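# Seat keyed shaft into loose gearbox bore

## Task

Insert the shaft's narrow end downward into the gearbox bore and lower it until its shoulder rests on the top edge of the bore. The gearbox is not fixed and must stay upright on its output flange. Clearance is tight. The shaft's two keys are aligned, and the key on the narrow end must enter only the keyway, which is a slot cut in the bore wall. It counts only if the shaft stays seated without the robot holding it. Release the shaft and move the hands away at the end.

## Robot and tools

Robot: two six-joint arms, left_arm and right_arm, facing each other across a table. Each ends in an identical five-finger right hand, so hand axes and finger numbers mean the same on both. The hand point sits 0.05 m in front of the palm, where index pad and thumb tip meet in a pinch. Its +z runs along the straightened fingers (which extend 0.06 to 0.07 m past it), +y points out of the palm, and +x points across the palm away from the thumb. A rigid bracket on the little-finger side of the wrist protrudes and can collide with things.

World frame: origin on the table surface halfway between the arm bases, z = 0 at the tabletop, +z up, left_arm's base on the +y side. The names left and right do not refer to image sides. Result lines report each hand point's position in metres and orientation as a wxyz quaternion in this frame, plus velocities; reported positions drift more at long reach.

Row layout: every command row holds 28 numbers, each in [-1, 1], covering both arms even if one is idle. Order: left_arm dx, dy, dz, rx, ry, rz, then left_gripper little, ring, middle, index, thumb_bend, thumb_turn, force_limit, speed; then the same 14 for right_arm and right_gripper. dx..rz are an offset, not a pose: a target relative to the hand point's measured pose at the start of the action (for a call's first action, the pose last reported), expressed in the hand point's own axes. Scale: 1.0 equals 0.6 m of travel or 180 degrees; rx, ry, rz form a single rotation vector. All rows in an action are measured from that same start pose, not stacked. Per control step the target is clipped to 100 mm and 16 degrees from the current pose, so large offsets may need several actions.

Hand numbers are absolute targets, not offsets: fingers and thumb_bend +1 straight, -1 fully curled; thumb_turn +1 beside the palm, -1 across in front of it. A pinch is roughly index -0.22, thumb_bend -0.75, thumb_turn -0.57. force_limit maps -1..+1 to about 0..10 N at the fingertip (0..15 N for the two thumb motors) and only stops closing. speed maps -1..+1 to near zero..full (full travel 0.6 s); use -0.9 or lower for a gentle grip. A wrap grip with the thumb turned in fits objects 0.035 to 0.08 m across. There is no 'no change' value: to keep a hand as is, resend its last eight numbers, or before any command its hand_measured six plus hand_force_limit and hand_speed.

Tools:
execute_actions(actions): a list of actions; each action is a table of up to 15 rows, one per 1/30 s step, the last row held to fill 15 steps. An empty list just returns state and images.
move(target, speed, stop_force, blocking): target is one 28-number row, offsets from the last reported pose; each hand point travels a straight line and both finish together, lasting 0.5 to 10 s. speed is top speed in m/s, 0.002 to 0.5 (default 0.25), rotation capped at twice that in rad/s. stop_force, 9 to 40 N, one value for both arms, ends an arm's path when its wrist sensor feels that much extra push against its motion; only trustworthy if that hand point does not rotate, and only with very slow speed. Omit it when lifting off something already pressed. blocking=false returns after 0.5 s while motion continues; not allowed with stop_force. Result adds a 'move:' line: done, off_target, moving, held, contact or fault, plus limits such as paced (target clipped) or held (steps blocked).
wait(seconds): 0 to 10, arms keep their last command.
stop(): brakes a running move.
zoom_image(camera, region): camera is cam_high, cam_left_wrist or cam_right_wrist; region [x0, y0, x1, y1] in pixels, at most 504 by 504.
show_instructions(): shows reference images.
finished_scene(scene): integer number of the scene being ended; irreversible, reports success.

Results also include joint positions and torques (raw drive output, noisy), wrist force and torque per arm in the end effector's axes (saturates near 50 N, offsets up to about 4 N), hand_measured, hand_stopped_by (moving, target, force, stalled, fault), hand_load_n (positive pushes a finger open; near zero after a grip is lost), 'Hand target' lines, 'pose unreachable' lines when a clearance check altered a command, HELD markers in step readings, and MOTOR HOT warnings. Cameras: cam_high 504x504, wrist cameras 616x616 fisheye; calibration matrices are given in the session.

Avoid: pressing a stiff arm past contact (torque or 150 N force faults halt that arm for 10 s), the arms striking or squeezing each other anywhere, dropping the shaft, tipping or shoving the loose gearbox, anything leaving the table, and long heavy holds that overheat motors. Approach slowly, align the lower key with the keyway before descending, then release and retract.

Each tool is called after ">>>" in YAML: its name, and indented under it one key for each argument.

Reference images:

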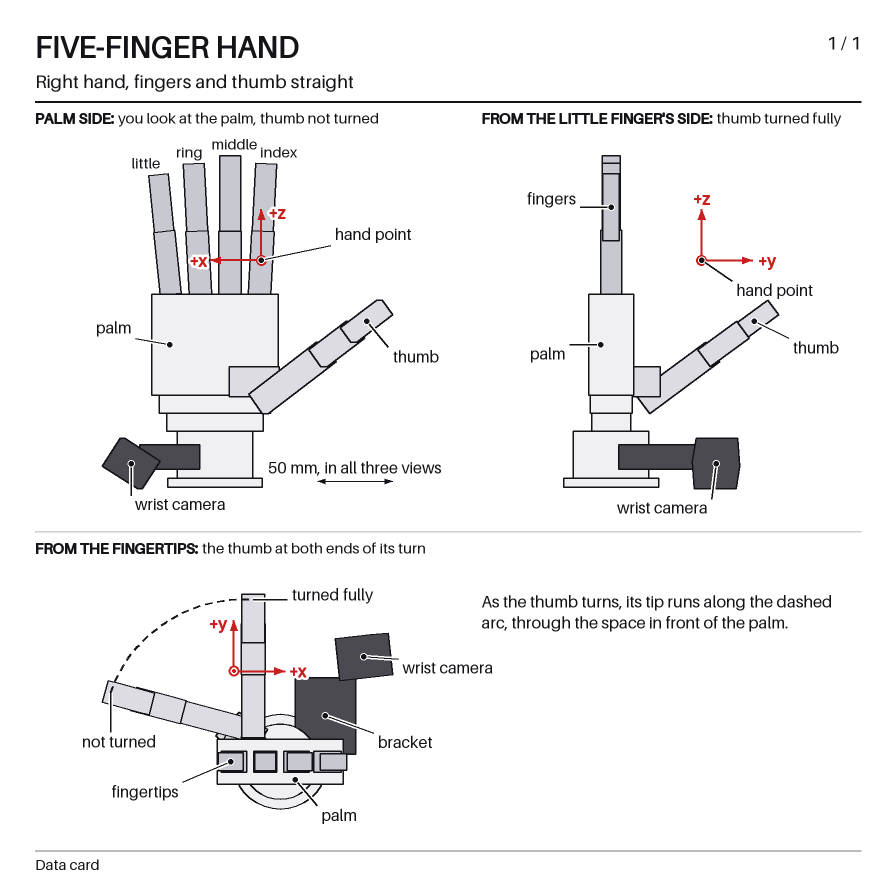

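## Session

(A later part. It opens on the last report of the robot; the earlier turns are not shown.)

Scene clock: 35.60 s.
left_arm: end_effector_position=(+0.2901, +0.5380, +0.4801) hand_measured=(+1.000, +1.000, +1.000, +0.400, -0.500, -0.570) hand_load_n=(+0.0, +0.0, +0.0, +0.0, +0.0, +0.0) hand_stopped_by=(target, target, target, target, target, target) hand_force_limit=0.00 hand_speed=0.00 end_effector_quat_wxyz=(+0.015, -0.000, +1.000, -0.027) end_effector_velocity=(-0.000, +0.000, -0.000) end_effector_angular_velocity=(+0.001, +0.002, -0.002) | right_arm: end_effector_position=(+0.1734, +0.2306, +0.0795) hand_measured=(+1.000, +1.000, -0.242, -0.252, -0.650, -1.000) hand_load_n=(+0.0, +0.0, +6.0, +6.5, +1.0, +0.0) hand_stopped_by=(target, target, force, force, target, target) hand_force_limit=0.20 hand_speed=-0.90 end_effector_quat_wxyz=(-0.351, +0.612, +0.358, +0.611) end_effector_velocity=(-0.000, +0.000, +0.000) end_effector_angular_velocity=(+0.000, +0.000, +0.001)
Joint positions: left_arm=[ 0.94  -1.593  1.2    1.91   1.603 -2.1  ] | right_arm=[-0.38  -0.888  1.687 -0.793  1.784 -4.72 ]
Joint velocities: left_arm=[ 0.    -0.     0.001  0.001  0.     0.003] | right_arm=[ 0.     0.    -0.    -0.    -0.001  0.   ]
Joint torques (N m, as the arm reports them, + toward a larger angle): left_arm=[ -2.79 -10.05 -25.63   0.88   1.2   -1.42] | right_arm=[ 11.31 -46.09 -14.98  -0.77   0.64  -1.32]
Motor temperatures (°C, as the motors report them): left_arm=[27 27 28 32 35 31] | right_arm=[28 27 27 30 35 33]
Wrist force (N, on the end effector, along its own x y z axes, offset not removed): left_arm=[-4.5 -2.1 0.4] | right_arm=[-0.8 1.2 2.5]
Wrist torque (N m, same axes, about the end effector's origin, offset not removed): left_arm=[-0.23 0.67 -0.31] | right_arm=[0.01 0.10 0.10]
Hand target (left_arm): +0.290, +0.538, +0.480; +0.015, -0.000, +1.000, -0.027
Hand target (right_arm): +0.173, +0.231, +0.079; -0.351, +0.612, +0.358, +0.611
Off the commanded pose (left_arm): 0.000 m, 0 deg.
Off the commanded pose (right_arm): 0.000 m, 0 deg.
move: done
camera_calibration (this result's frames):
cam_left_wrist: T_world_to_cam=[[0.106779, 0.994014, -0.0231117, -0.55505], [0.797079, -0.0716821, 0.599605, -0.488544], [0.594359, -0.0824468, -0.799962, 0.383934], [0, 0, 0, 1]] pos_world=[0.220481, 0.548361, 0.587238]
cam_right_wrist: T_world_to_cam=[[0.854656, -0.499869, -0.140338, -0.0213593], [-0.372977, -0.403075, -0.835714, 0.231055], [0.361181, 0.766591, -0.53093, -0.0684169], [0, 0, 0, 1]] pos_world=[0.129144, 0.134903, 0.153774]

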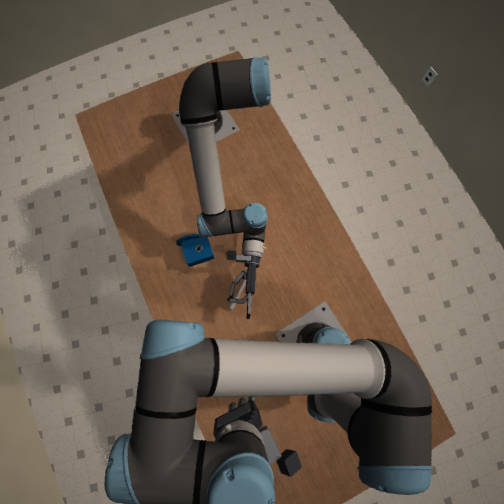

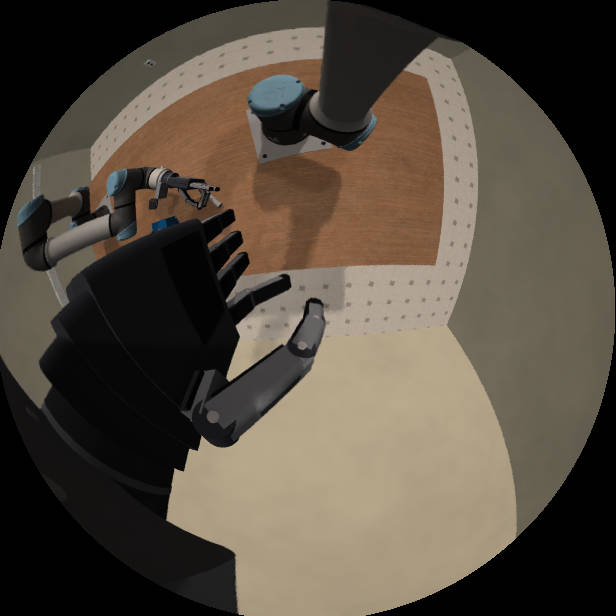

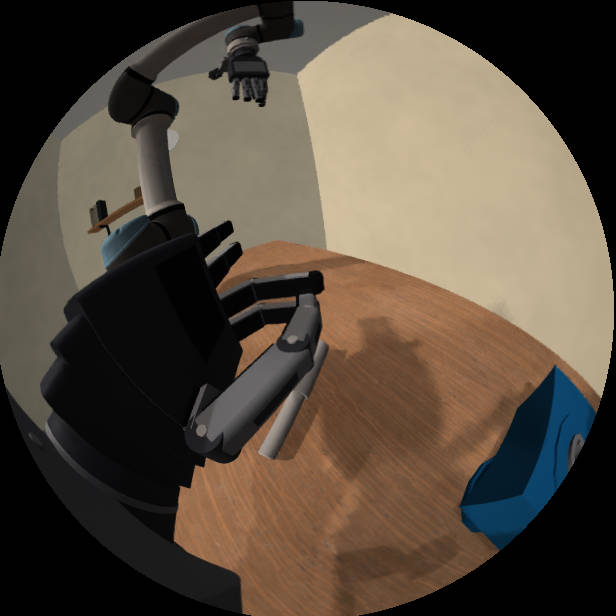

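>>> move:
  target: [0,0,0,0,0,0,1,1,1,0.4,-0.5,-0.57,0,0,0.17,0,0,0,0,0,-1,-1,0.3,0.3,-0.65,-1,0.2,0]

>>> move:
  target: [0,0,0,0,0,0,1,1,1,0.4,-0.5,-0.57,0,0,-0.05,0.01,-0.025,0.179,-0.364,0.356,-1,-1,0.3,0.3,-0.65,-1,0.2,0]
  speed: 0.3

>>> zoom_image:
  camera: "cam_high"
  region: [160, 230, 280, 350]

Scene clock: 37.70 s.
left_arm: end_effector_position=(+0.2901, +0.5380, +0.4801) hand_measured=(+1.000, +1.000, +1.000, +0.400, -0.500, -0.570) hand_load_n=(+0.0, +0.0, +0.0, +0.0, +0.0, +0.0) hand_stopped_by=(target, target, target, target, target, target) hand_force_limit=0.00 hand_speed=0.00 end_effector_quat_wxyz=(+0.015, -0.000, +1.000, -0.027) end_effector_velocity=(-0.000, -0.000, -0.000) end_effector_angular_velocity=(+0.000, +0.004, +0.002) | right_arm: end_effector_position=(+0.1728, +0.2315, +0.1815) hand_measured=(-1.000, -1.000, +0.300, +0.300, -0.650, -1.000) hand_load_n=(+0.0, +0.0, +0.0, +0.0, +0.0, +0.0) hand_stopped_by=(target, target, target, target, target, target) hand_force_limit=0.20 hand_speed=0.00 end_effector_quat_wxyz=(-0.351, +0.612, +0.358, +0.611) end_effector_velocity=(-0.001, +0.000, +0.000) end_effector_angular_velocity=(-0.000, -0.000, +0.001)
Joint positions: left_arm=[ 0.94  -1.593  1.2    1.91   1.603 -2.1  ] | right_arm=[-0.378 -1.04   1.623 -0.576  1.785 -4.72 ]
Joint velocities: left_arm=[ 0.     0.002 -0.001  0.002  0.002 -0.002] | right_arm=[ 0.001  0.    -0.     0.001 -0.001 -0.   ]
Joint torques (N m, as the arm reports them, + toward a larger angle): left_arm=[ -3.53 -10.12 -25.53   0.86   1.19  -1.39] | right_arm=[ 13.34 -46.48 -30.85  -0.25   2.55   1.7 ]
Motor temperatures (°C, as the motors report them): left_arm=[27 27 28 32 35 31] | right_arm=[28 27 27 30 35 33]
Wrist force (N, on the end effector, along its own x y z axes, offset not removed): left_arm=[-4.4 -0.4 -0.3] | right_arm=[-3.4 -0.7 0.9]
Wrist torque (N m, same axes, about the end effector's origin, offset not removed): left_arm=[0.04 0.46 -0.44] | right_arm=[-0.25 0.64 0.05]
Hand target (left_arm): +0.290, +0.538, +0.480; +0.015, -0.000, +1.000, -0.027
Hand target (right_arm): +0.173, +0.232, +0.182; -0.351, +0.612, +0.358, +0.611
Off the commanded pose (left_arm): 0.000 m, 0 deg.
Off the commanded pose (right_arm): 0.000 m, 0 deg.
move: done
camera_calibration (this result's frames):
cam_left_wrist: T_world_to_cam=[[0.106779, 0.994014, -0.0231117, -0.55505], [0.797079, -0.0716822, 0.599605, -0.488544], [0.594359, -0.0824468, -0.799962, 0.383934], [0, 0, 0, 1]] pos_world=[0.220481, 0.548361, 0.587238]
cam_right_wrist: T_world_to_cam=[[0.854656, -0.499869, -0.140336, -0.00603472], [-0.372976, -0.403076, -0.835715, 0.316491], [0.361182, 0.766591, -0.53093, -0.01477], [0, 0, 0, 1]] pos_world=[0.128536, 0.135876, 0.255808]

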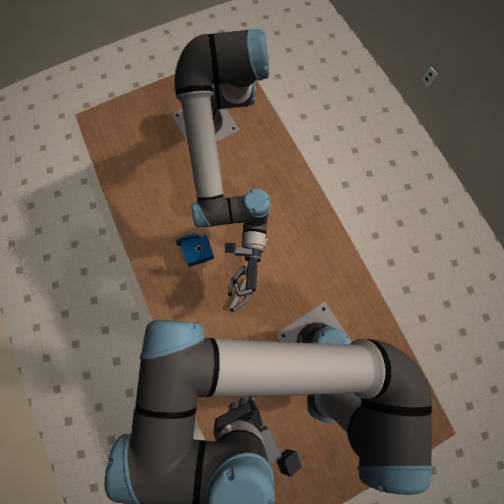

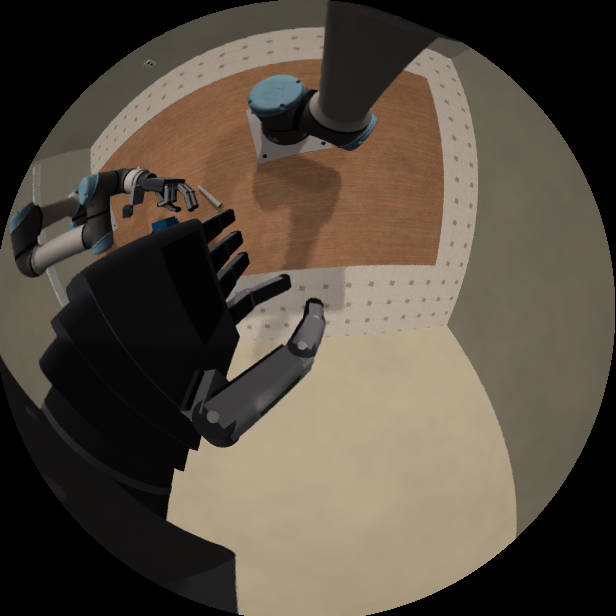

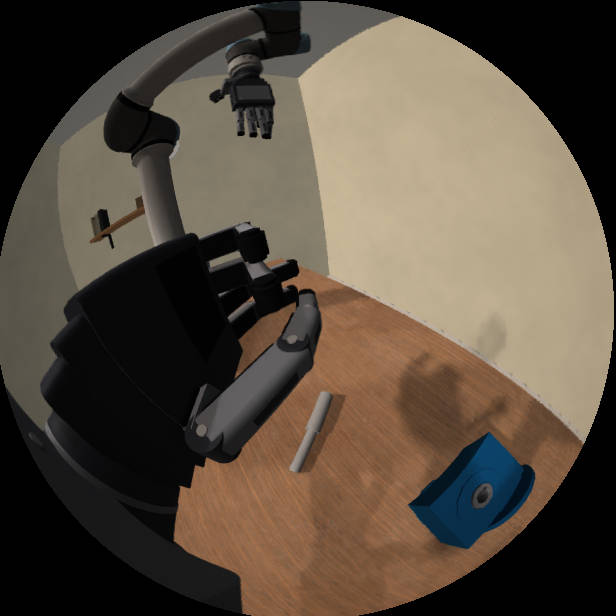

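Scene clock: 41.10 s.
left_arm: end_effector_position=(+0.2901, +0.5380, +0.4801) hand_measured=(+1.000, +1.000, +1.000, +0.400, -0.500, -0.570) hand_load_n=(+0.0, +0.0, +0.0, +0.0, +0.0, +0.0) hand_stopped_by=(target, target, target, target, target, target) hand_force_limit=0.00 hand_speed=0.00 end_effector_quat_wxyz=(+0.015, -0.000, +1.000, -0.027) end_effector_velocity=(+0.001, -0.000, -0.000) end_effector_angular_velocity=(-0.000, -0.001, +0.001) | right_arm: end_effector_position=(+0.1707, +0.2149, +0.1522) hand_measured=(-1.000, -1.000, +0.300, +0.300, -0.650, -1.000) hand_load_n=(+0.0, +0.0, +0.0, +0.0, +0.0, +0.0) hand_stopped_by=(target, target, target, target, target, target) hand_force_limit=0.20 hand_speed=0.00 end_effector_quat_wxyz=(-0.506, +0.805, +0.263, -0.167) end_effector_velocity=(+0.001, +0.000, +0.000) end_effector_angular_velocity=(-0.008, +0.004, +0.010)
Joint positions: left_arm=[ 0.94  -1.593  1.2    1.91   1.603 -2.1  ] | right_arm=[-0.813 -0.508  0.553  1.143  0.486 -4.28 ]
Joint velocities: left_arm=[ 0.     0.002 -0.    -0.002 -0.    -0.001] | right_arm=[ 0.     0.022 -0.038  0.044 -0.001 -0.021]
Joint torques (N m, as the arm reports them, + toward a larger angle): left_arm=[ -4.13 -10.51 -25.58   0.91   1.18  -1.45] | right_arm=[ -3.89 -45.55 -29.9    3.66  -3.91  -1.49]
Motor temperatures (°C, as the motors report them): left_arm=[27 27 28 32 35 31] | right_arm=[28 27 27 30 35 33]
Wrist force (N, on the end effector, along its own x y z axes, offset not removed): left_arm=[-3.7 4.7 0.0] | right_arm=[0.1 -2.2 1.5]
Wrist torque (N m, same axes, about the end effector's origin, offset not removed): left_arm=[0.84 0.29 -0.13] | right_arm=[-0.42 0.11 0.10]
Hand target (left_arm): +0.290, +0.538, +0.480; +0.015, -0.000, +1.000, -0.027
Hand target (right_arm): +0.171, +0.215, +0.152; -0.505, +0.805, +0.263, -0.168
Off the commanded pose (left_arm): 0.000 m, 0 deg.
Off the commanded pose (right_arm): 0.001 m, 0 deg.
move: done
camera_calibration (this result's frames):
cam_left_wrist: T_world_to_cam=[[0.106779, 0.994014, -0.0231118, -0.555049], [0.797079, -0.0716821, 0.599605, -0.488544], [0.594359, -0.0824469, -0.799962, 0.383934], [0, 0, 0, 1]] pos_world=[0.220481, 0.548361, 0.587238]
cam_right_wrist: T_world_to_cam=[[0.134398, -0.440336, -0.887717, 0.207253], [-0.425438, -0.83472, 0.349637, 0.205759], [-0.894953, 0.330678, -0.29952, 0.256032], [0, 0, 0, 1]] pos_world=[0.288819, 0.178348, 0.188728]

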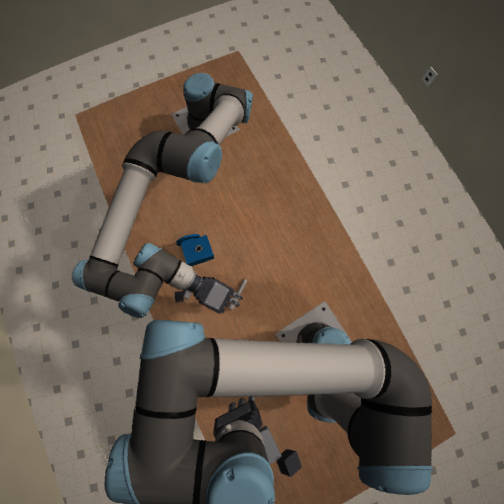

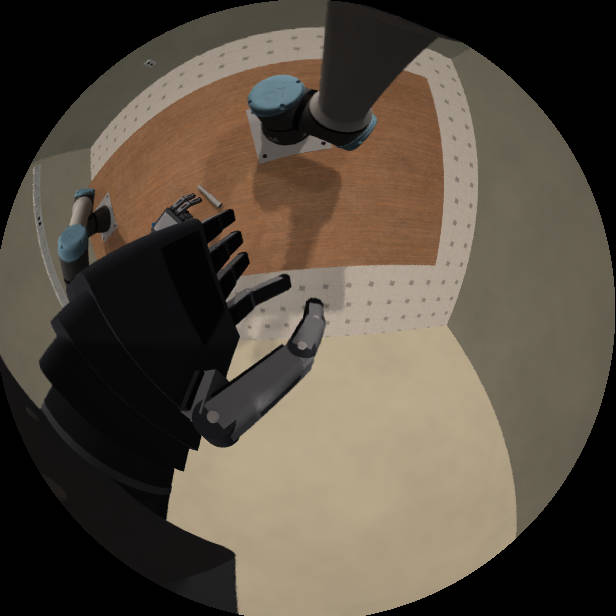

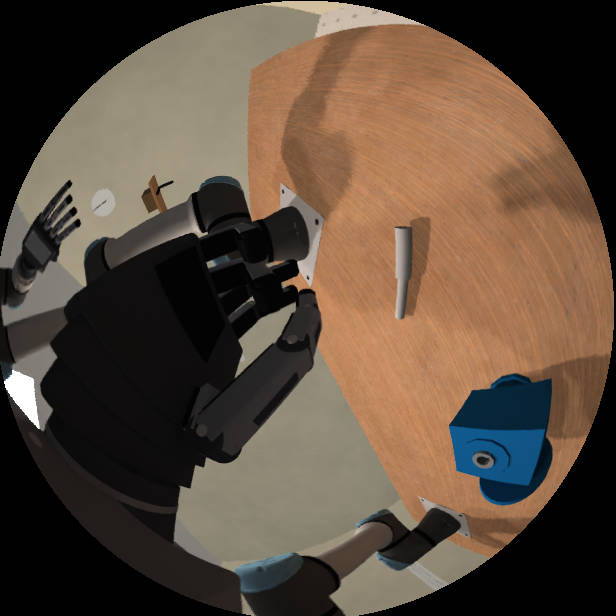

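Region (160, 230, 280, 350) of cam_high's 504x504 image, scaled by 4.200, with more detail than that image has.

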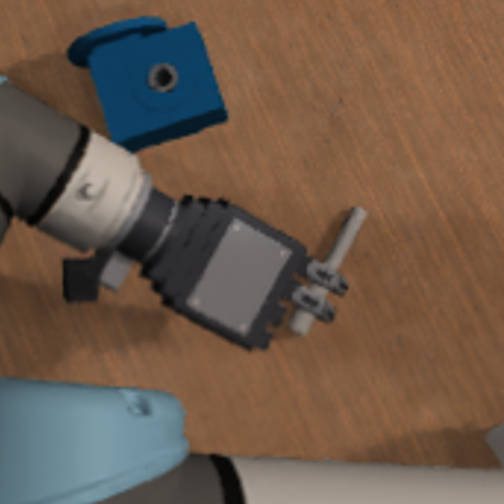

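>>> move:
  target: [0,0,0,0,0,0,1,1,1,0.4,-0.5,-0.57,0,0,0.005,0.159,0.074,0,0,0,-1,-1,0.3,0.3,-0.65,-1,0.2,0]
  speed: 0.1

>>> zoom_image:
  camera: "cam_high"
  region: [160, 230, 280, 350]

>>> zoom_image:
  camera: "cam_right_wrist"
  region: [230, 200, 430, 380]

Scene clock: 42.70 s.
left_arm: end_effector_position=(+0.2901, +0.5380, +0.4801) hand_measured=(+1.000, +1.000, +1.000, +0.400, -0.500, -0.570) hand_load_n=(+0.0, +0.0, +0.0, +0.0, +0.0, +0.0) hand_stopped_by=(target, target, target, target, target, target) hand_force_limit=0.00 hand_speed=0.00 end_effector_quat_wxyz=(+0.015, -0.000, +1.000, -0.027) end_effector_velocity=(+0.000, -0.001, -0.000) end_effector_angular_velocity=(-0.003, -0.001, +0.001) | right_arm: end_effector_position=(+0.1738, +0.2156, +0.0471) hand_measured=(-1.000, -1.000, +0.300, +0.300, -0.650, -1.000) hand_load_n=(+0.0, +0.0, +0.0, +0.0, +0.0, +0.0) hand_stopped_by=(target, target, target, target, target, target) hand_force_limit=0.20 hand_speed=0.00 end_effector_quat_wxyz=(-0.506, +0.805, +0.263, -0.167) end_effector_velocity=(+0.000, +0.000, -0.001) end_effector_angular_velocity=(+0.001, -0.000, -0.000)
Joint positions: left_arm=[ 0.94  -1.593  1.2    1.91   1.603 -2.1  ] | right_arm=[-0.815 -0.436  0.683  0.945  0.485 -4.286]
Joint velocities: left_arm=[-0.     0.001 -0.001 -0.002  0.002 -0.001] | right_arm=[-0.     0.001  0.001 -0.003 -0.     0.001]
Joint torques (N m, as the arm reports them, + toward a larger angle): left_arm=[ -3.34  -9.7  -25.6    0.91   1.05  -1.44] | right_arm=[-13.86 -45.64  -9.46   0.91  -3.84   1.83]
Motor temperatures (°C, as the motors report them): left_arm=[27 27 28 32 35 31] | right_arm=[28 27 27 30 35 33]
Wrist force (N, on the end effector, along its own x y z axes, offset not removed): left_arm=[-1.9 0.5 -0.9] | right_arm=[-2.8 -2.5 0.3]
Wrist torque (N m, same axes, about the end effector's origin, offset not removed): left_arm=[0.11 0.08 -0.09] | right_arm=[-0.51 0.51 -0.05]
Hand target (left_arm): +0.290, +0.538, +0.480; +0.015, -0.000, +1.000, -0.027
Hand target (right_arm): +0.174, +0.216, +0.047; -0.506, +0.805, +0.263, -0.167
Off the commanded pose (left_arm): 0.000 m, 0 deg.
Off the commanded pose (right_arm): 0.000 m, 0 deg.
move: done
camera_calibration (this result's frames):
cam_left_wrist: T_world_to_cam=[[0.106779, 0.994014, -0.0231116, -0.55505], [0.797079, -0.0716822, 0.599605, -0.488544], [0.594359, -0.0824467, -0.799962, 0.383934], [0, 0, 0, 1]] pos_world=[0.220481, 0.548361, 0.587238]
cam_right_wrist: T_world_to_cam=[[0.134409, -0.440319, -0.887724, 0.113808], [-0.425427, -0.834732, 0.349621, 0.244403], [-0.894956, 0.330669, -0.299519, 0.227108], [0, 0, 0, 1]] pos_world=[0.291931, 0.179025, 0.0836045]

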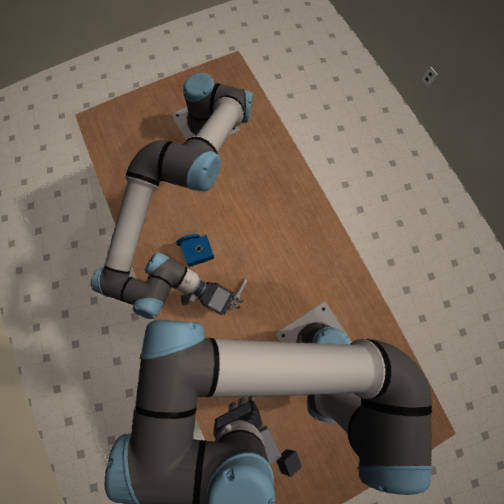

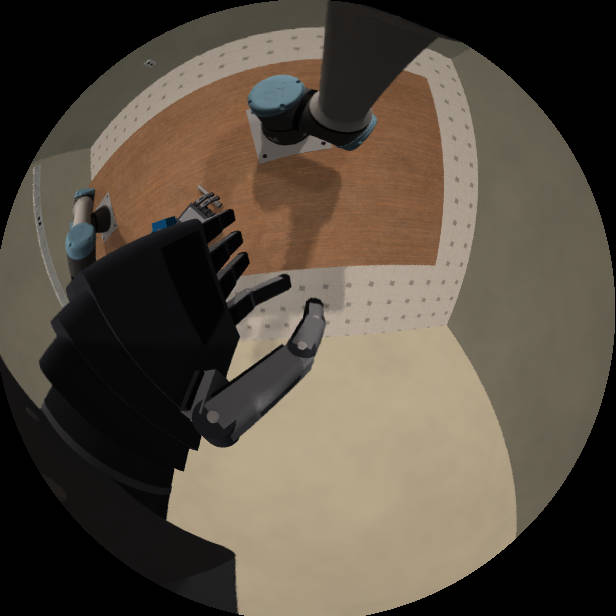

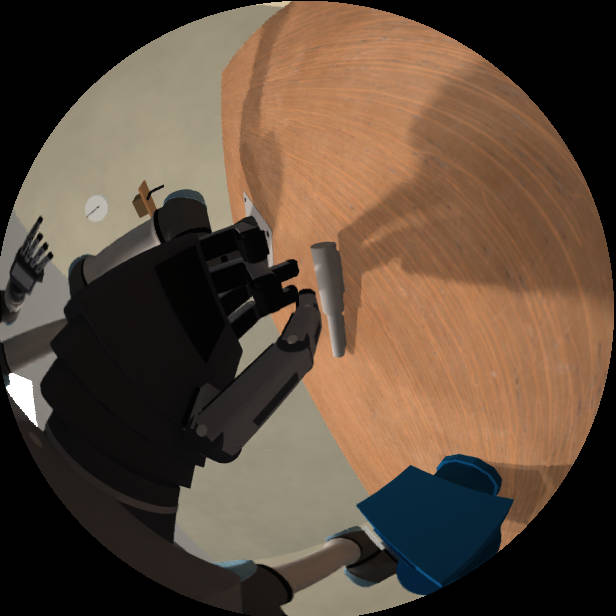

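Region (160, 230, 280, 350) of cam_high's 504x504 image, scaled by 4.200, with more detail than that image has.

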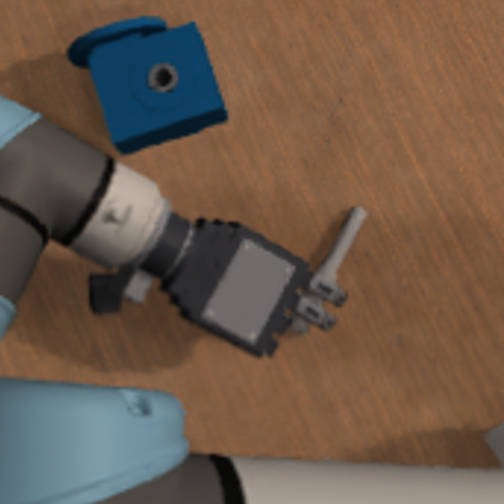

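Region (230, 200, 430, 380) of cam_right_wrist's 616x616 image, scaled by 2.520, with more detail than that image has; it fills the top 454 rows of this view, and the rest is white.

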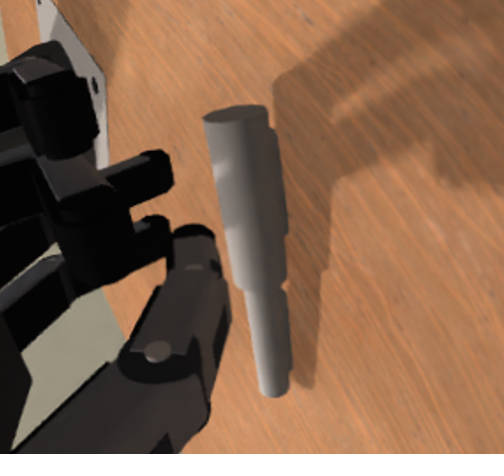

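>>> move:
  target: [0,0,0,0,0,0,1,1,1,0.4,-0.5,-0.57,0,0,0,0.047,0.022,0,0,0,-1,-1,0.3,0.3,-0.65,-1,0.2,0]
  speed: 0.015
  stop_force: 10

>>> move:
  target: [0,0,0,0,0,0,1,1,1,0.4,-0.5,-0.57,0,0,0,0,0,0,0,0,-1,-1,-0.2,-0.2,-0.65,-1,0.2,-0.85]

>>> zoom_image:
  camera: "cam_right_wrist"
  region: [230, 200, 430, 380]

>>> zoom_image:
  camera: "cam_high"
  region: [200, 260, 270, 330]

Scene clock: 45.47 s.
left_arm: end_effector_position=(+0.2901, +0.5380, +0.4801) hand_measured=(+1.000, +1.000, +1.000, +0.400, -0.500, -0.570) hand_load_n=(+0.0, +0.0, +0.0, +0.0, +0.0, +0.0) hand_stopped_by=(target, target, target, target, target, target) hand_force_limit=0.00 hand_speed=0.00 end_effector_quat_wxyz=(+0.015, -0.000, +1.000, -0.027) end_effector_velocity=(-0.000, +0.000, +0.000) end_effector_angular_velocity=(-0.001, -0.001, +0.003) | right_arm: end_effector_position=(+0.1739, +0.2153, +0.0164) hand_measured=(-1.000, -1.000, +0.300, +0.300, -0.650, -1.000) hand_load_n=(+0.0, +0.0, +0.5, +0.0, +0.0, +0.0) hand_stopped_by=(target, target, target, target, target, target) hand_force_limit=0.20 hand_speed=0.00 end_effector_quat_wxyz=(-0.506, +0.805, +0.263, -0.167) end_effector_velocity=(-0.000, -0.000, +0.001) end_effector_angular_velocity=(-0.002, +0.002, +0.000)
Joint positions: left_arm=[ 0.94  -1.593  1.2    1.91   1.603 -2.1  ] | right_arm=[-0.816 -0.406  0.704  0.895  0.484 -4.287]
Joint velocities: left_arm=[ 0.    -0.001 -0.     0.    -0.    -0.002] | right_arm=[-0.    -0.001 -0.     0.004 -0.    -0.   ]
Joint torques (N m, as the arm reports them, + toward a larger angle): left_arm=[ -3.81 -10.3  -26.42   0.9    0.98  -1.32] | right_arm=[-10.67 -50.51 -12.61   2.27   1.39  -1.34]
Motor temperatures (°C, as the motors report them): left_arm=[27 27 28 32 35 31] | right_arm=[28 27 27 30 35 33]
Wrist force (N, on the end effector, along its own x y z axes, offset not removed): left_arm=[-3.6 -1.9 1.7] | right_arm=[-1.3 -16.2 -10.5]
Wrist torque (N m, same axes, about the end effector's origin, offset not removed): left_arm=[-0.45 0.36 -0.29] | right_arm=[0.29 0.45 -0.31]
Hand target (left_arm): +0.290, +0.538, +0.480; +0.015, -0.000, +1.000, -0.027
Hand target (right_arm): +0.174, +0.215, +0.017; -0.506, +0.805, +0.263, -0.167
Off the commanded pose (left_arm): 0.000 m, 0 deg.
Off the commanded pose (right_arm): 0.000 m, 0 deg.
move: contact (right_arm)
camera_calibration (this result's frames):
cam_left_wrist: T_world_to_cam=[[0.106779, 0.994014, -0.0231117, -0.55505], [0.79708, -0.0716822, 0.599605, -0.488544], [0.594359, -0.0824468, -0.799962, 0.383934], [0, 0, 0, 1]] pos_world=[0.220481, 0.548361, 0.587238]
cam_right_wrist: T_world_to_cam=[[0.134234, -0.440259, -0.88778, 0.0864182], [-0.425316, -0.834771, 0.349662, 0.254951], [-0.895035, 0.33065, -0.299304, 0.218152], [0, 0, 0, 1]] pos_world=[0.292088, 0.17874, 0.0528674]

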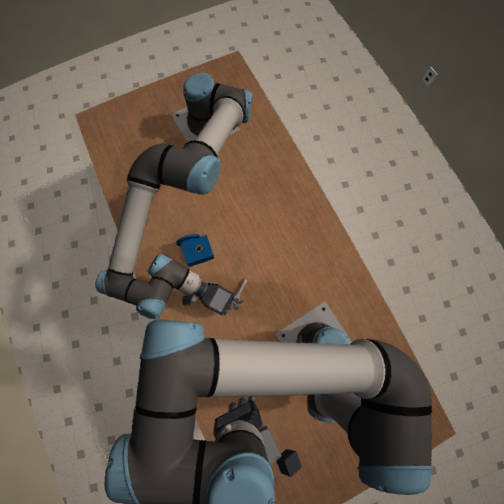

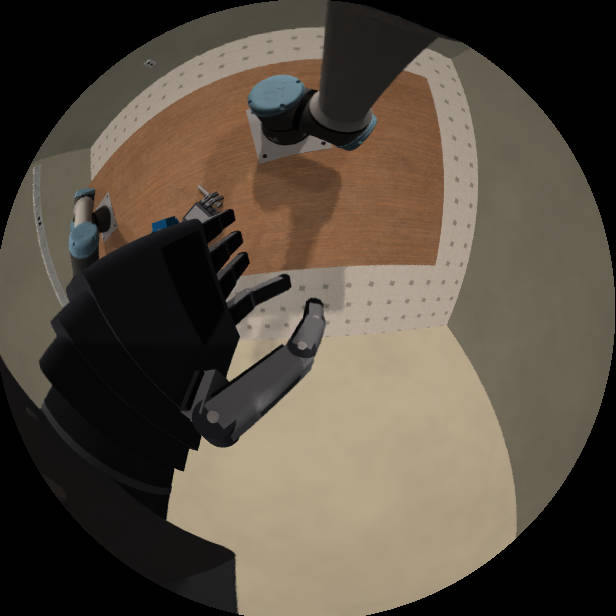

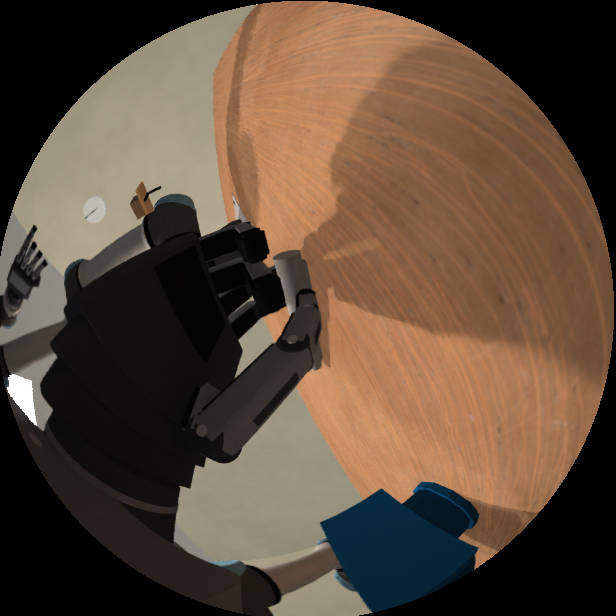

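Scene clock: 46.73 s.
left_arm: end_effector_position=(+0.2901, +0.5380, +0.4801) hand_measured=(+1.000, +1.000, +1.000, +0.400, -0.500, -0.570) hand_load_n=(+0.0, +0.0, +0.0, +0.0, +0.0, +0.0) hand_stopped_by=(target, target, target, target, target, target) hand_force_limit=0.00 hand_speed=0.00 end_effector_quat_wxyz=(+0.015, -0.000, +1.000, -0.027) end_effector_velocity=(+0.000, +0.000, +0.000) end_effector_angular_velocity=(+0.002, +0.001, -0.002) | right_arm: end_effector_position=(+0.1739, +0.2153, +0.0164) hand_measured=(-1.000, -1.000, +0.288, +0.052, -0.650, -1.000) hand_load_n=(+0.0, +0.0, +7.5, +5.5, +1.0, -1.0) hand_stopped_by=(target, target, force, force, target, target) hand_force_limit=0.20 hand_speed=-0.85 end_effector_quat_wxyz=(-0.506, +0.805, +0.263, -0.167) end_effector_velocity=(-0.000, +0.000, +0.000) end_effector_angular_velocity=(-0.000, +0.000, +0.000)
Joint positions: left_arm=[ 0.94  -1.593  1.2    1.91   1.603 -2.1  ] | right_arm=[-0.816 -0.406  0.704  0.895  0.484 -4.287]
Joint velocities: left_arm=[ 0.     0.    -0.     0.002 -0.001  0.002] | right_arm=[ 0.     0.    -0.001  0.    -0.     0.   ]
Joint torques (N m, as the arm reports them, + toward a larger angle): left_arm=[ -3.76  -9.87 -24.57   0.91   1.16  -1.37] | right_arm=[-11.43 -31.78 -12.22   0.     1.6   -1.3 ]
Motor temperatures (°C, as the motors report them): left_arm=[27 27 28 32 35 31] | right_arm=[28 27 27 30 35 33]
Wrist force (N, on the end effector, along its own x y z axes, offset not removed): left_arm=[-2.6 1.5 -0.1] | right_arm=[-1.4 -21.8 -5.9]
Wrist torque (N m, same axes, about the end effector's origin, offset not removed): left_arm=[0.18 0.31 -0.01] | right_arm=[0.30 0.61 -0.16]
Hand target (left_arm): +0.290, +0.538, +0.480; +0.015, -0.000, +1.000, -0.027
Hand target (right_arm): +0.174, +0.215, +0.016; -0.506, +0.805, +0.263, -0.167
Off the commanded pose (left_arm): 0.000 m, 0 deg.
Off the commanded pose (right_arm): 0.000 m, 0 deg.
move: done
camera_calibration (this result's frames):
cam_left_wrist: T_world_to_cam=[[0.106779, 0.994014, -0.0231116, -0.55505], [0.797079, -0.0716822, 0.599605, -0.488544], [0.594359, -0.0824467, -0.799962, 0.383934], [0, 0, 0, 1]] pos_world=[0.220481, 0.548361, 0.587238]
cam_right_wrist: T_world_to_cam=[[0.13425, -0.440242, -0.887786, 0.0864275], [-0.425322, -0.834777, 0.349639, 0.254952], [-0.89503, 0.330656, -0.299314, 0.218157], [0, 0, 0, 1]] pos_world=[0.29209, 0.178742, 0.0528852]

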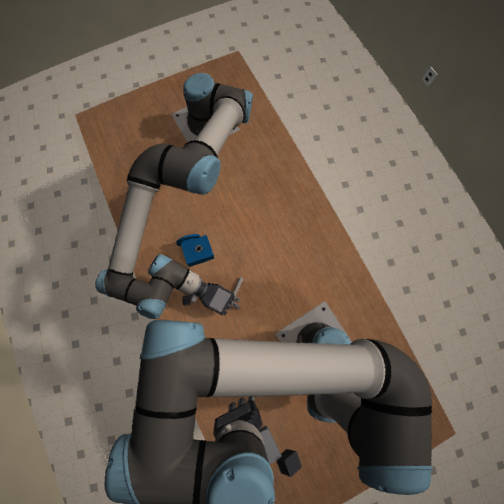

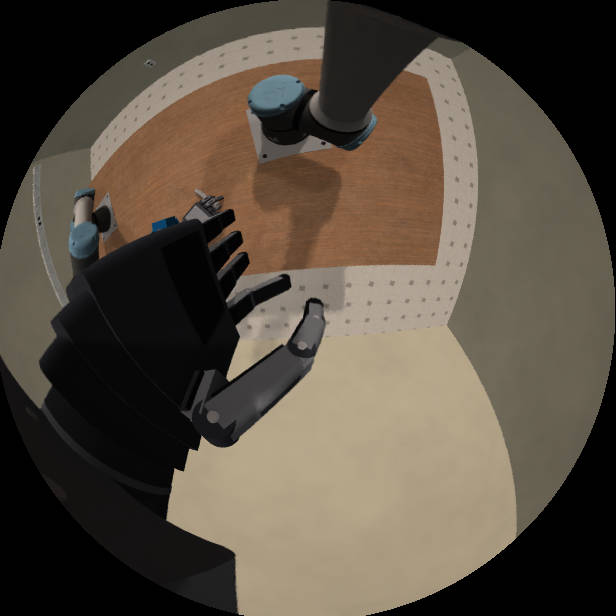

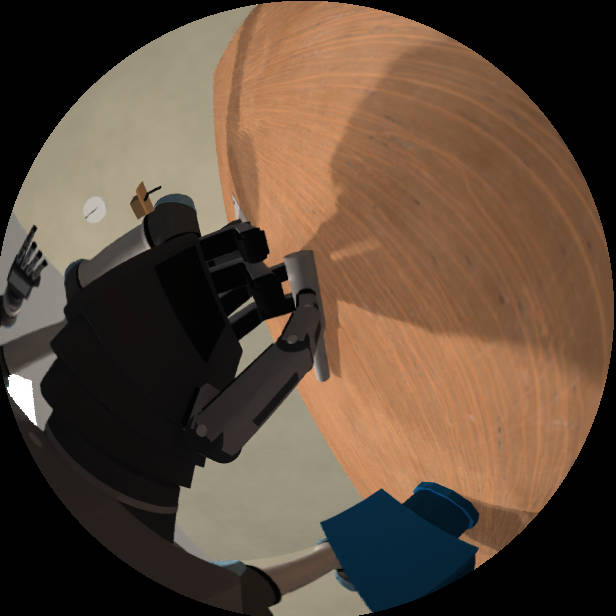

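Region (230, 200, 430, 380) of cam_right_wrist's 616x616 image, scaled by 2.520, with more detail than that image has; it fills the top 454 rows of this view, and the rest is white.

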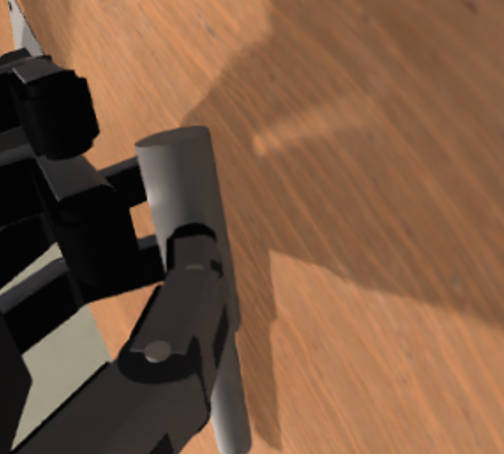

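Region (200, 260, 270, 330) of cam_high's 504x504 image, scaled by 7.200, with more detail than that image has.

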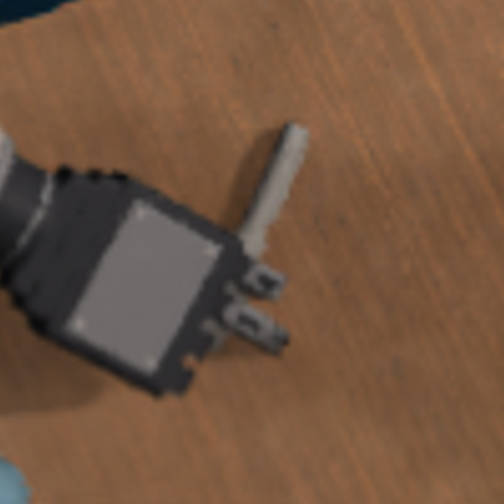

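>>> move:
  target: [0,0,0,0,0,0,1,1,1,0.4,-0.5,-0.57,0,0,0,-0.0075,-0.0035,0,0,0,-1,-1,-0.22,-0.22,-0.65,-1,0.2,-0.9]
  speed: 0.01

>>> move:
  target: [0,0,0,0,0,0,1,1,1,0.4,-0.5,-0.57,0,0,0,0,0,0,0,0,-1,-1,-0.24,-0.24,-0.65,-1,0.4,-0.9]

>>> zoom_image:
  camera: "cam_right_wrist"
  region: [230, 200, 430, 380]

Scene clock: 47.60 s.
left_arm: end_effector_position=(+0.2901, +0.5380, +0.4801) hand_measured=(+1.000, +1.000, +1.000, +0.400, -0.500, -0.570) hand_load_n=(+0.0, +0.0, +0.0, +0.0, +0.0, +0.0) hand_stopped_by=(target, target, target, target, target, target) hand_force_limit=0.00 hand_speed=0.00 end_effector_quat_wxyz=(+0.015, -0.000, +1.000, -0.027) end_effector_velocity=(-0.000, -0.000, +0.000) end_effector_angular_velocity=(+0.000, +0.002, -0.001) | right_arm: end_effector_position=(+0.1740, +0.2153, +0.0212) hand_measured=(-1.000, -1.000, +0.286, +0.048, -0.650, -1.000) hand_load_n=(+0.0, +0.0, +0.0, +0.0, +0.0, +0.0) hand_stopped_by=(target, target, force, force, target, target) hand_force_limit=0.20 hand_speed=-0.90 end_effector_quat_wxyz=(-0.506, +0.805, +0.263, -0.167) end_effector_velocity=(+0.000, +0.000, +0.001) end_effector_angular_velocity=(+0.000, -0.001, -0.000)
Joint positions: left_arm=[ 0.94  -1.593  1.2    1.91   1.603 -2.1  ] | right_arm=[-0.816 -0.411  0.701  0.903  0.484 -4.287]
Joint velocities: left_arm=[ 0.     0.001 -0.001  0.002  0.001  0.001] | right_arm=[-0.    -0.001 -0.001  0.001  0.    -0.   ]
Joint torques (N m, as the arm reports them, + toward a larger angle): left_arm=[ -3.48  -9.81 -25.     0.98   1.2   -1.52] | right_arm=[ -3.03 -62.7  -29.68   3.62  -0.22   1.66]
Motor temperatures (°C, as the motors report them): left_arm=[27 27 28 32 35 31] | right_arm=[28 27 27 30 35 33]
Wrist force (N, on the end effector, along its own x y z axes, offset not removed): left_arm=[-2.2 -1.9 0.6] | right_arm=[-1.6 -1.0 3.2]
Wrist torque (N m, same axes, about the end effector's origin, offset not removed): left_arm=[-0.29 0.05 0.00] | right_arm=[-0.47 0.35 0.08]
Hand target (left_arm): +0.290, +0.538, +0.480; +0.015, -0.000, +1.000, -0.027
Hand target (right_arm): +0.174, +0.215, +0.021; -0.506, +0.805, +0.263, -0.167
Off the commanded pose (left_arm): 0.000 m, 0 deg.
Off the commanded pose (right_arm): 0.000 m, 0 deg.
move: done
camera_calibration (this result's frames):
cam_left_wrist: T_world_to_cam=[[0.106778, 0.994014, -0.0231118, -0.555049], [0.797079, -0.071682, 0.599605, -0.488544], [0.594359, -0.0824469, -0.799962, 0.383934], [0, 0, 0, 1]] pos_world=[0.220481, 0.548361, 0.587238]
cam_right_wrist: T_world_to_cam=[[0.134218, -0.44028, -0.887772, 0.090763], [-0.425409, -0.834726, 0.349657, 0.253291], [-0.894993, 0.330736, -0.299334, 0.219608], [0, 0, 0, 1]] pos_world=[0.292118, 0.178758, 0.0577478]

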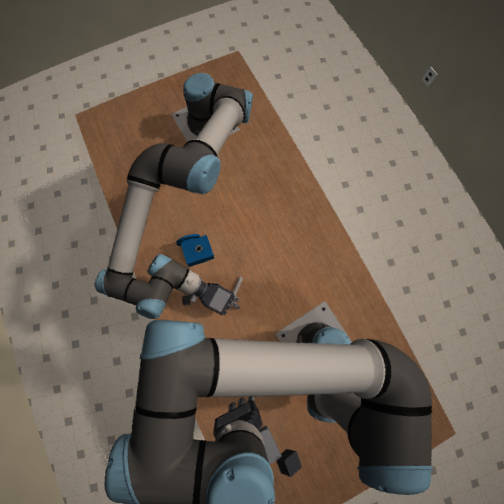

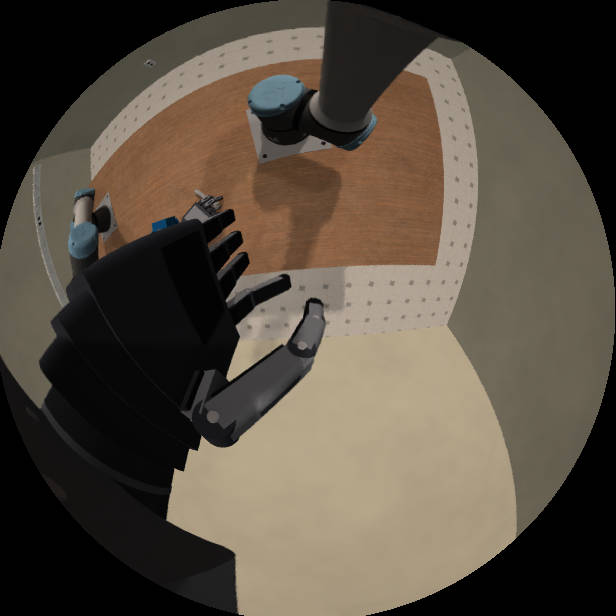

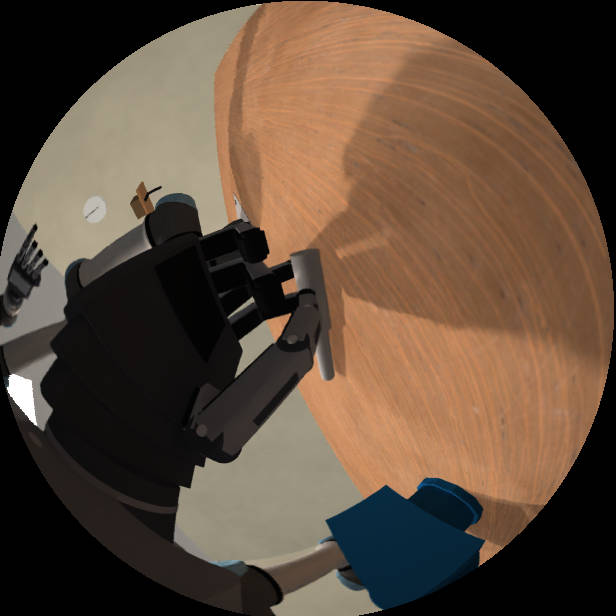

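Scene clock: 49.30 s.
left_arm: end_effector_position=(+0.2901, +0.5380, +0.4801) hand_measured=(+1.000, +1.000, +1.000, +0.400, -0.500, -0.570) hand_load_n=(+0.0, +0.0, +0.0, +0.0, +0.0, +0.0) hand_stopped_by=(target, target, target, target, target, target) hand_force_limit=0.00 hand_speed=0.00 end_effector_quat_wxyz=(+0.015, -0.000, +1.000, -0.027) end_effector_velocity=(-0.000, -0.000, -0.000) end_effector_angular_velocity=(-0.000, +0.001, +0.000) | right_arm: end_effector_position=(+0.1740, +0.2153, +0.0213) hand_measured=(-1.000, -1.000, +0.046, -0.004, -0.650, -1.000) hand_load_n=(+0.0, +0.0, +7.0, +5.5, +0.0, +1.0) hand_stopped_by=(target, target, force, force, target, target) hand_force_limit=0.40 hand_speed=-0.90 end_effector_quat_wxyz=(-0.506, +0.805, +0.263, -0.167) end_effector_velocity=(-0.000, -0.000, -0.000) end_effector_angular_velocity=(+0.000, +0.001, -0.000)
Joint positions: left_arm=[ 0.94  -1.593  1.2    1.91   1.603 -2.1  ] | right_arm=[-0.816 -0.412  0.701  0.903  0.484 -4.287]
Joint velocities: left_arm=[-0.001 -0.     0.001  0.     0.001 -0.001] | right_arm=[-0.     0.     0.    -0.    -0.001  0.   ]
Joint torques (N m, as the arm reports them, + toward a larger angle): left_arm=[ -3.74  -9.47 -25.65   0.84   1.08  -1.41] | right_arm=[ -4.25 -40.42 -15.69   0.94  -0.44   1.54]
Motor temperatures (°C, as the motors report them): left_arm=[27 27 28 32 35 31] | right_arm=[28 27 27 30 35 33]
Wrist force (N, on the end effector, along its own x y z axes, offset not removed): left_arm=[-1.2 3.9 -0.2] | right_arm=[-1.1 -10.9 -0.1]
Wrist torque (N m, same axes, about the end effector's origin, offset not removed): left_arm=[0.81 0.06 0.26] | right_arm=[-0.58 0.17 0.06]
Hand target (left_arm): +0.290, +0.538, +0.480; +0.015, -0.000, +1.000, -0.027
Hand target (right_arm): +0.174, +0.215, +0.021; -0.506, +0.805, +0.263, -0.167
Off the commanded pose (left_arm): 0.000 m, 0 deg.
Off the commanded pose (right_arm): 0.000 m, 0 deg.
move: done
camera_calibration (this result's frames):
cam_left_wrist: T_world_to_cam=[[0.106778, 0.994014, -0.0231118, -0.555049], [0.797079, -0.0716821, 0.599605, -0.488544], [0.594359, -0.0824468, -0.799962, 0.383934], [0, 0, 0, 1]] pos_world=[0.220481, 0.548361, 0.587238]
cam_right_wrist: T_world_to_cam=[[0.134267, -0.440226, -0.887791, 0.0907801], [-0.425428, -0.834747, 0.349582, 0.253304], [-0.894977, 0.330754, -0.299364, 0.219619], [0, 0, 0, 1]] pos_world=[0.292128, 0.178769, 0.0577892]

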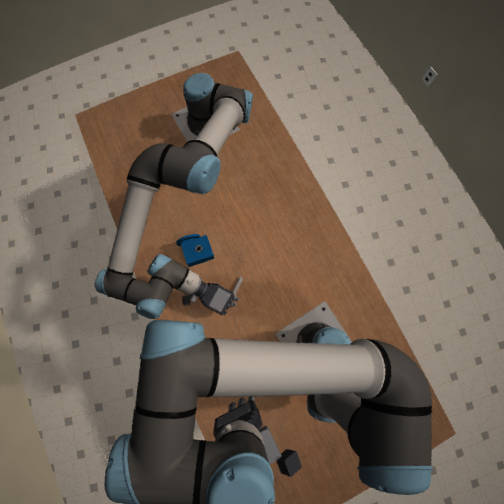

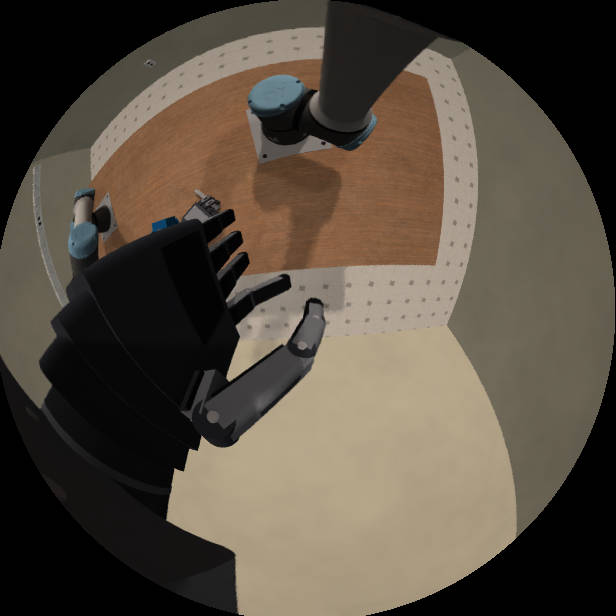

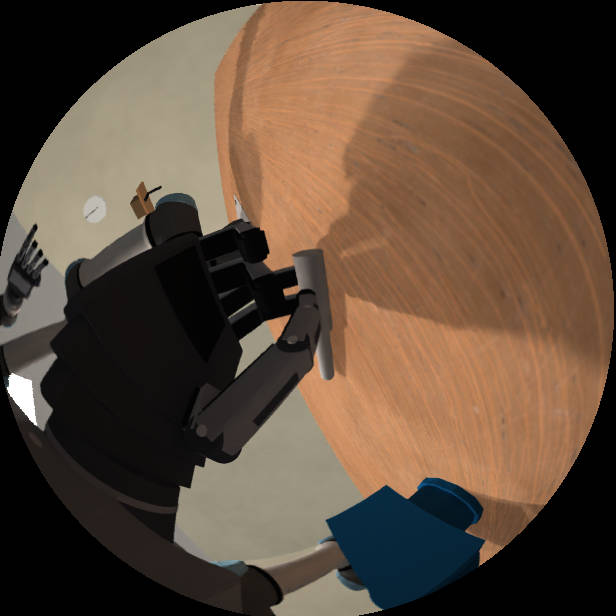

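Region (230, 200, 430, 380) of cam_right_wrist's 616x616 image, scaled by 2.520, with more detail than that image has; it fills the top 454 rows of this view, and the rest is white.

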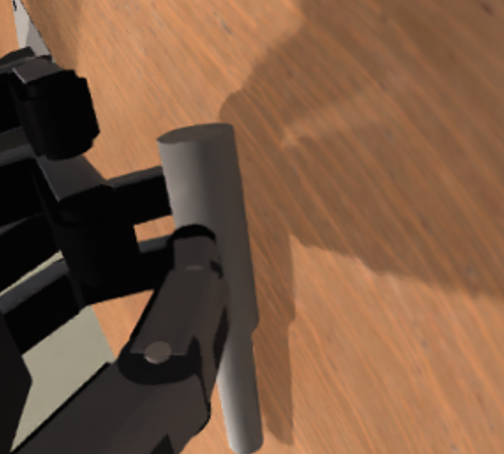

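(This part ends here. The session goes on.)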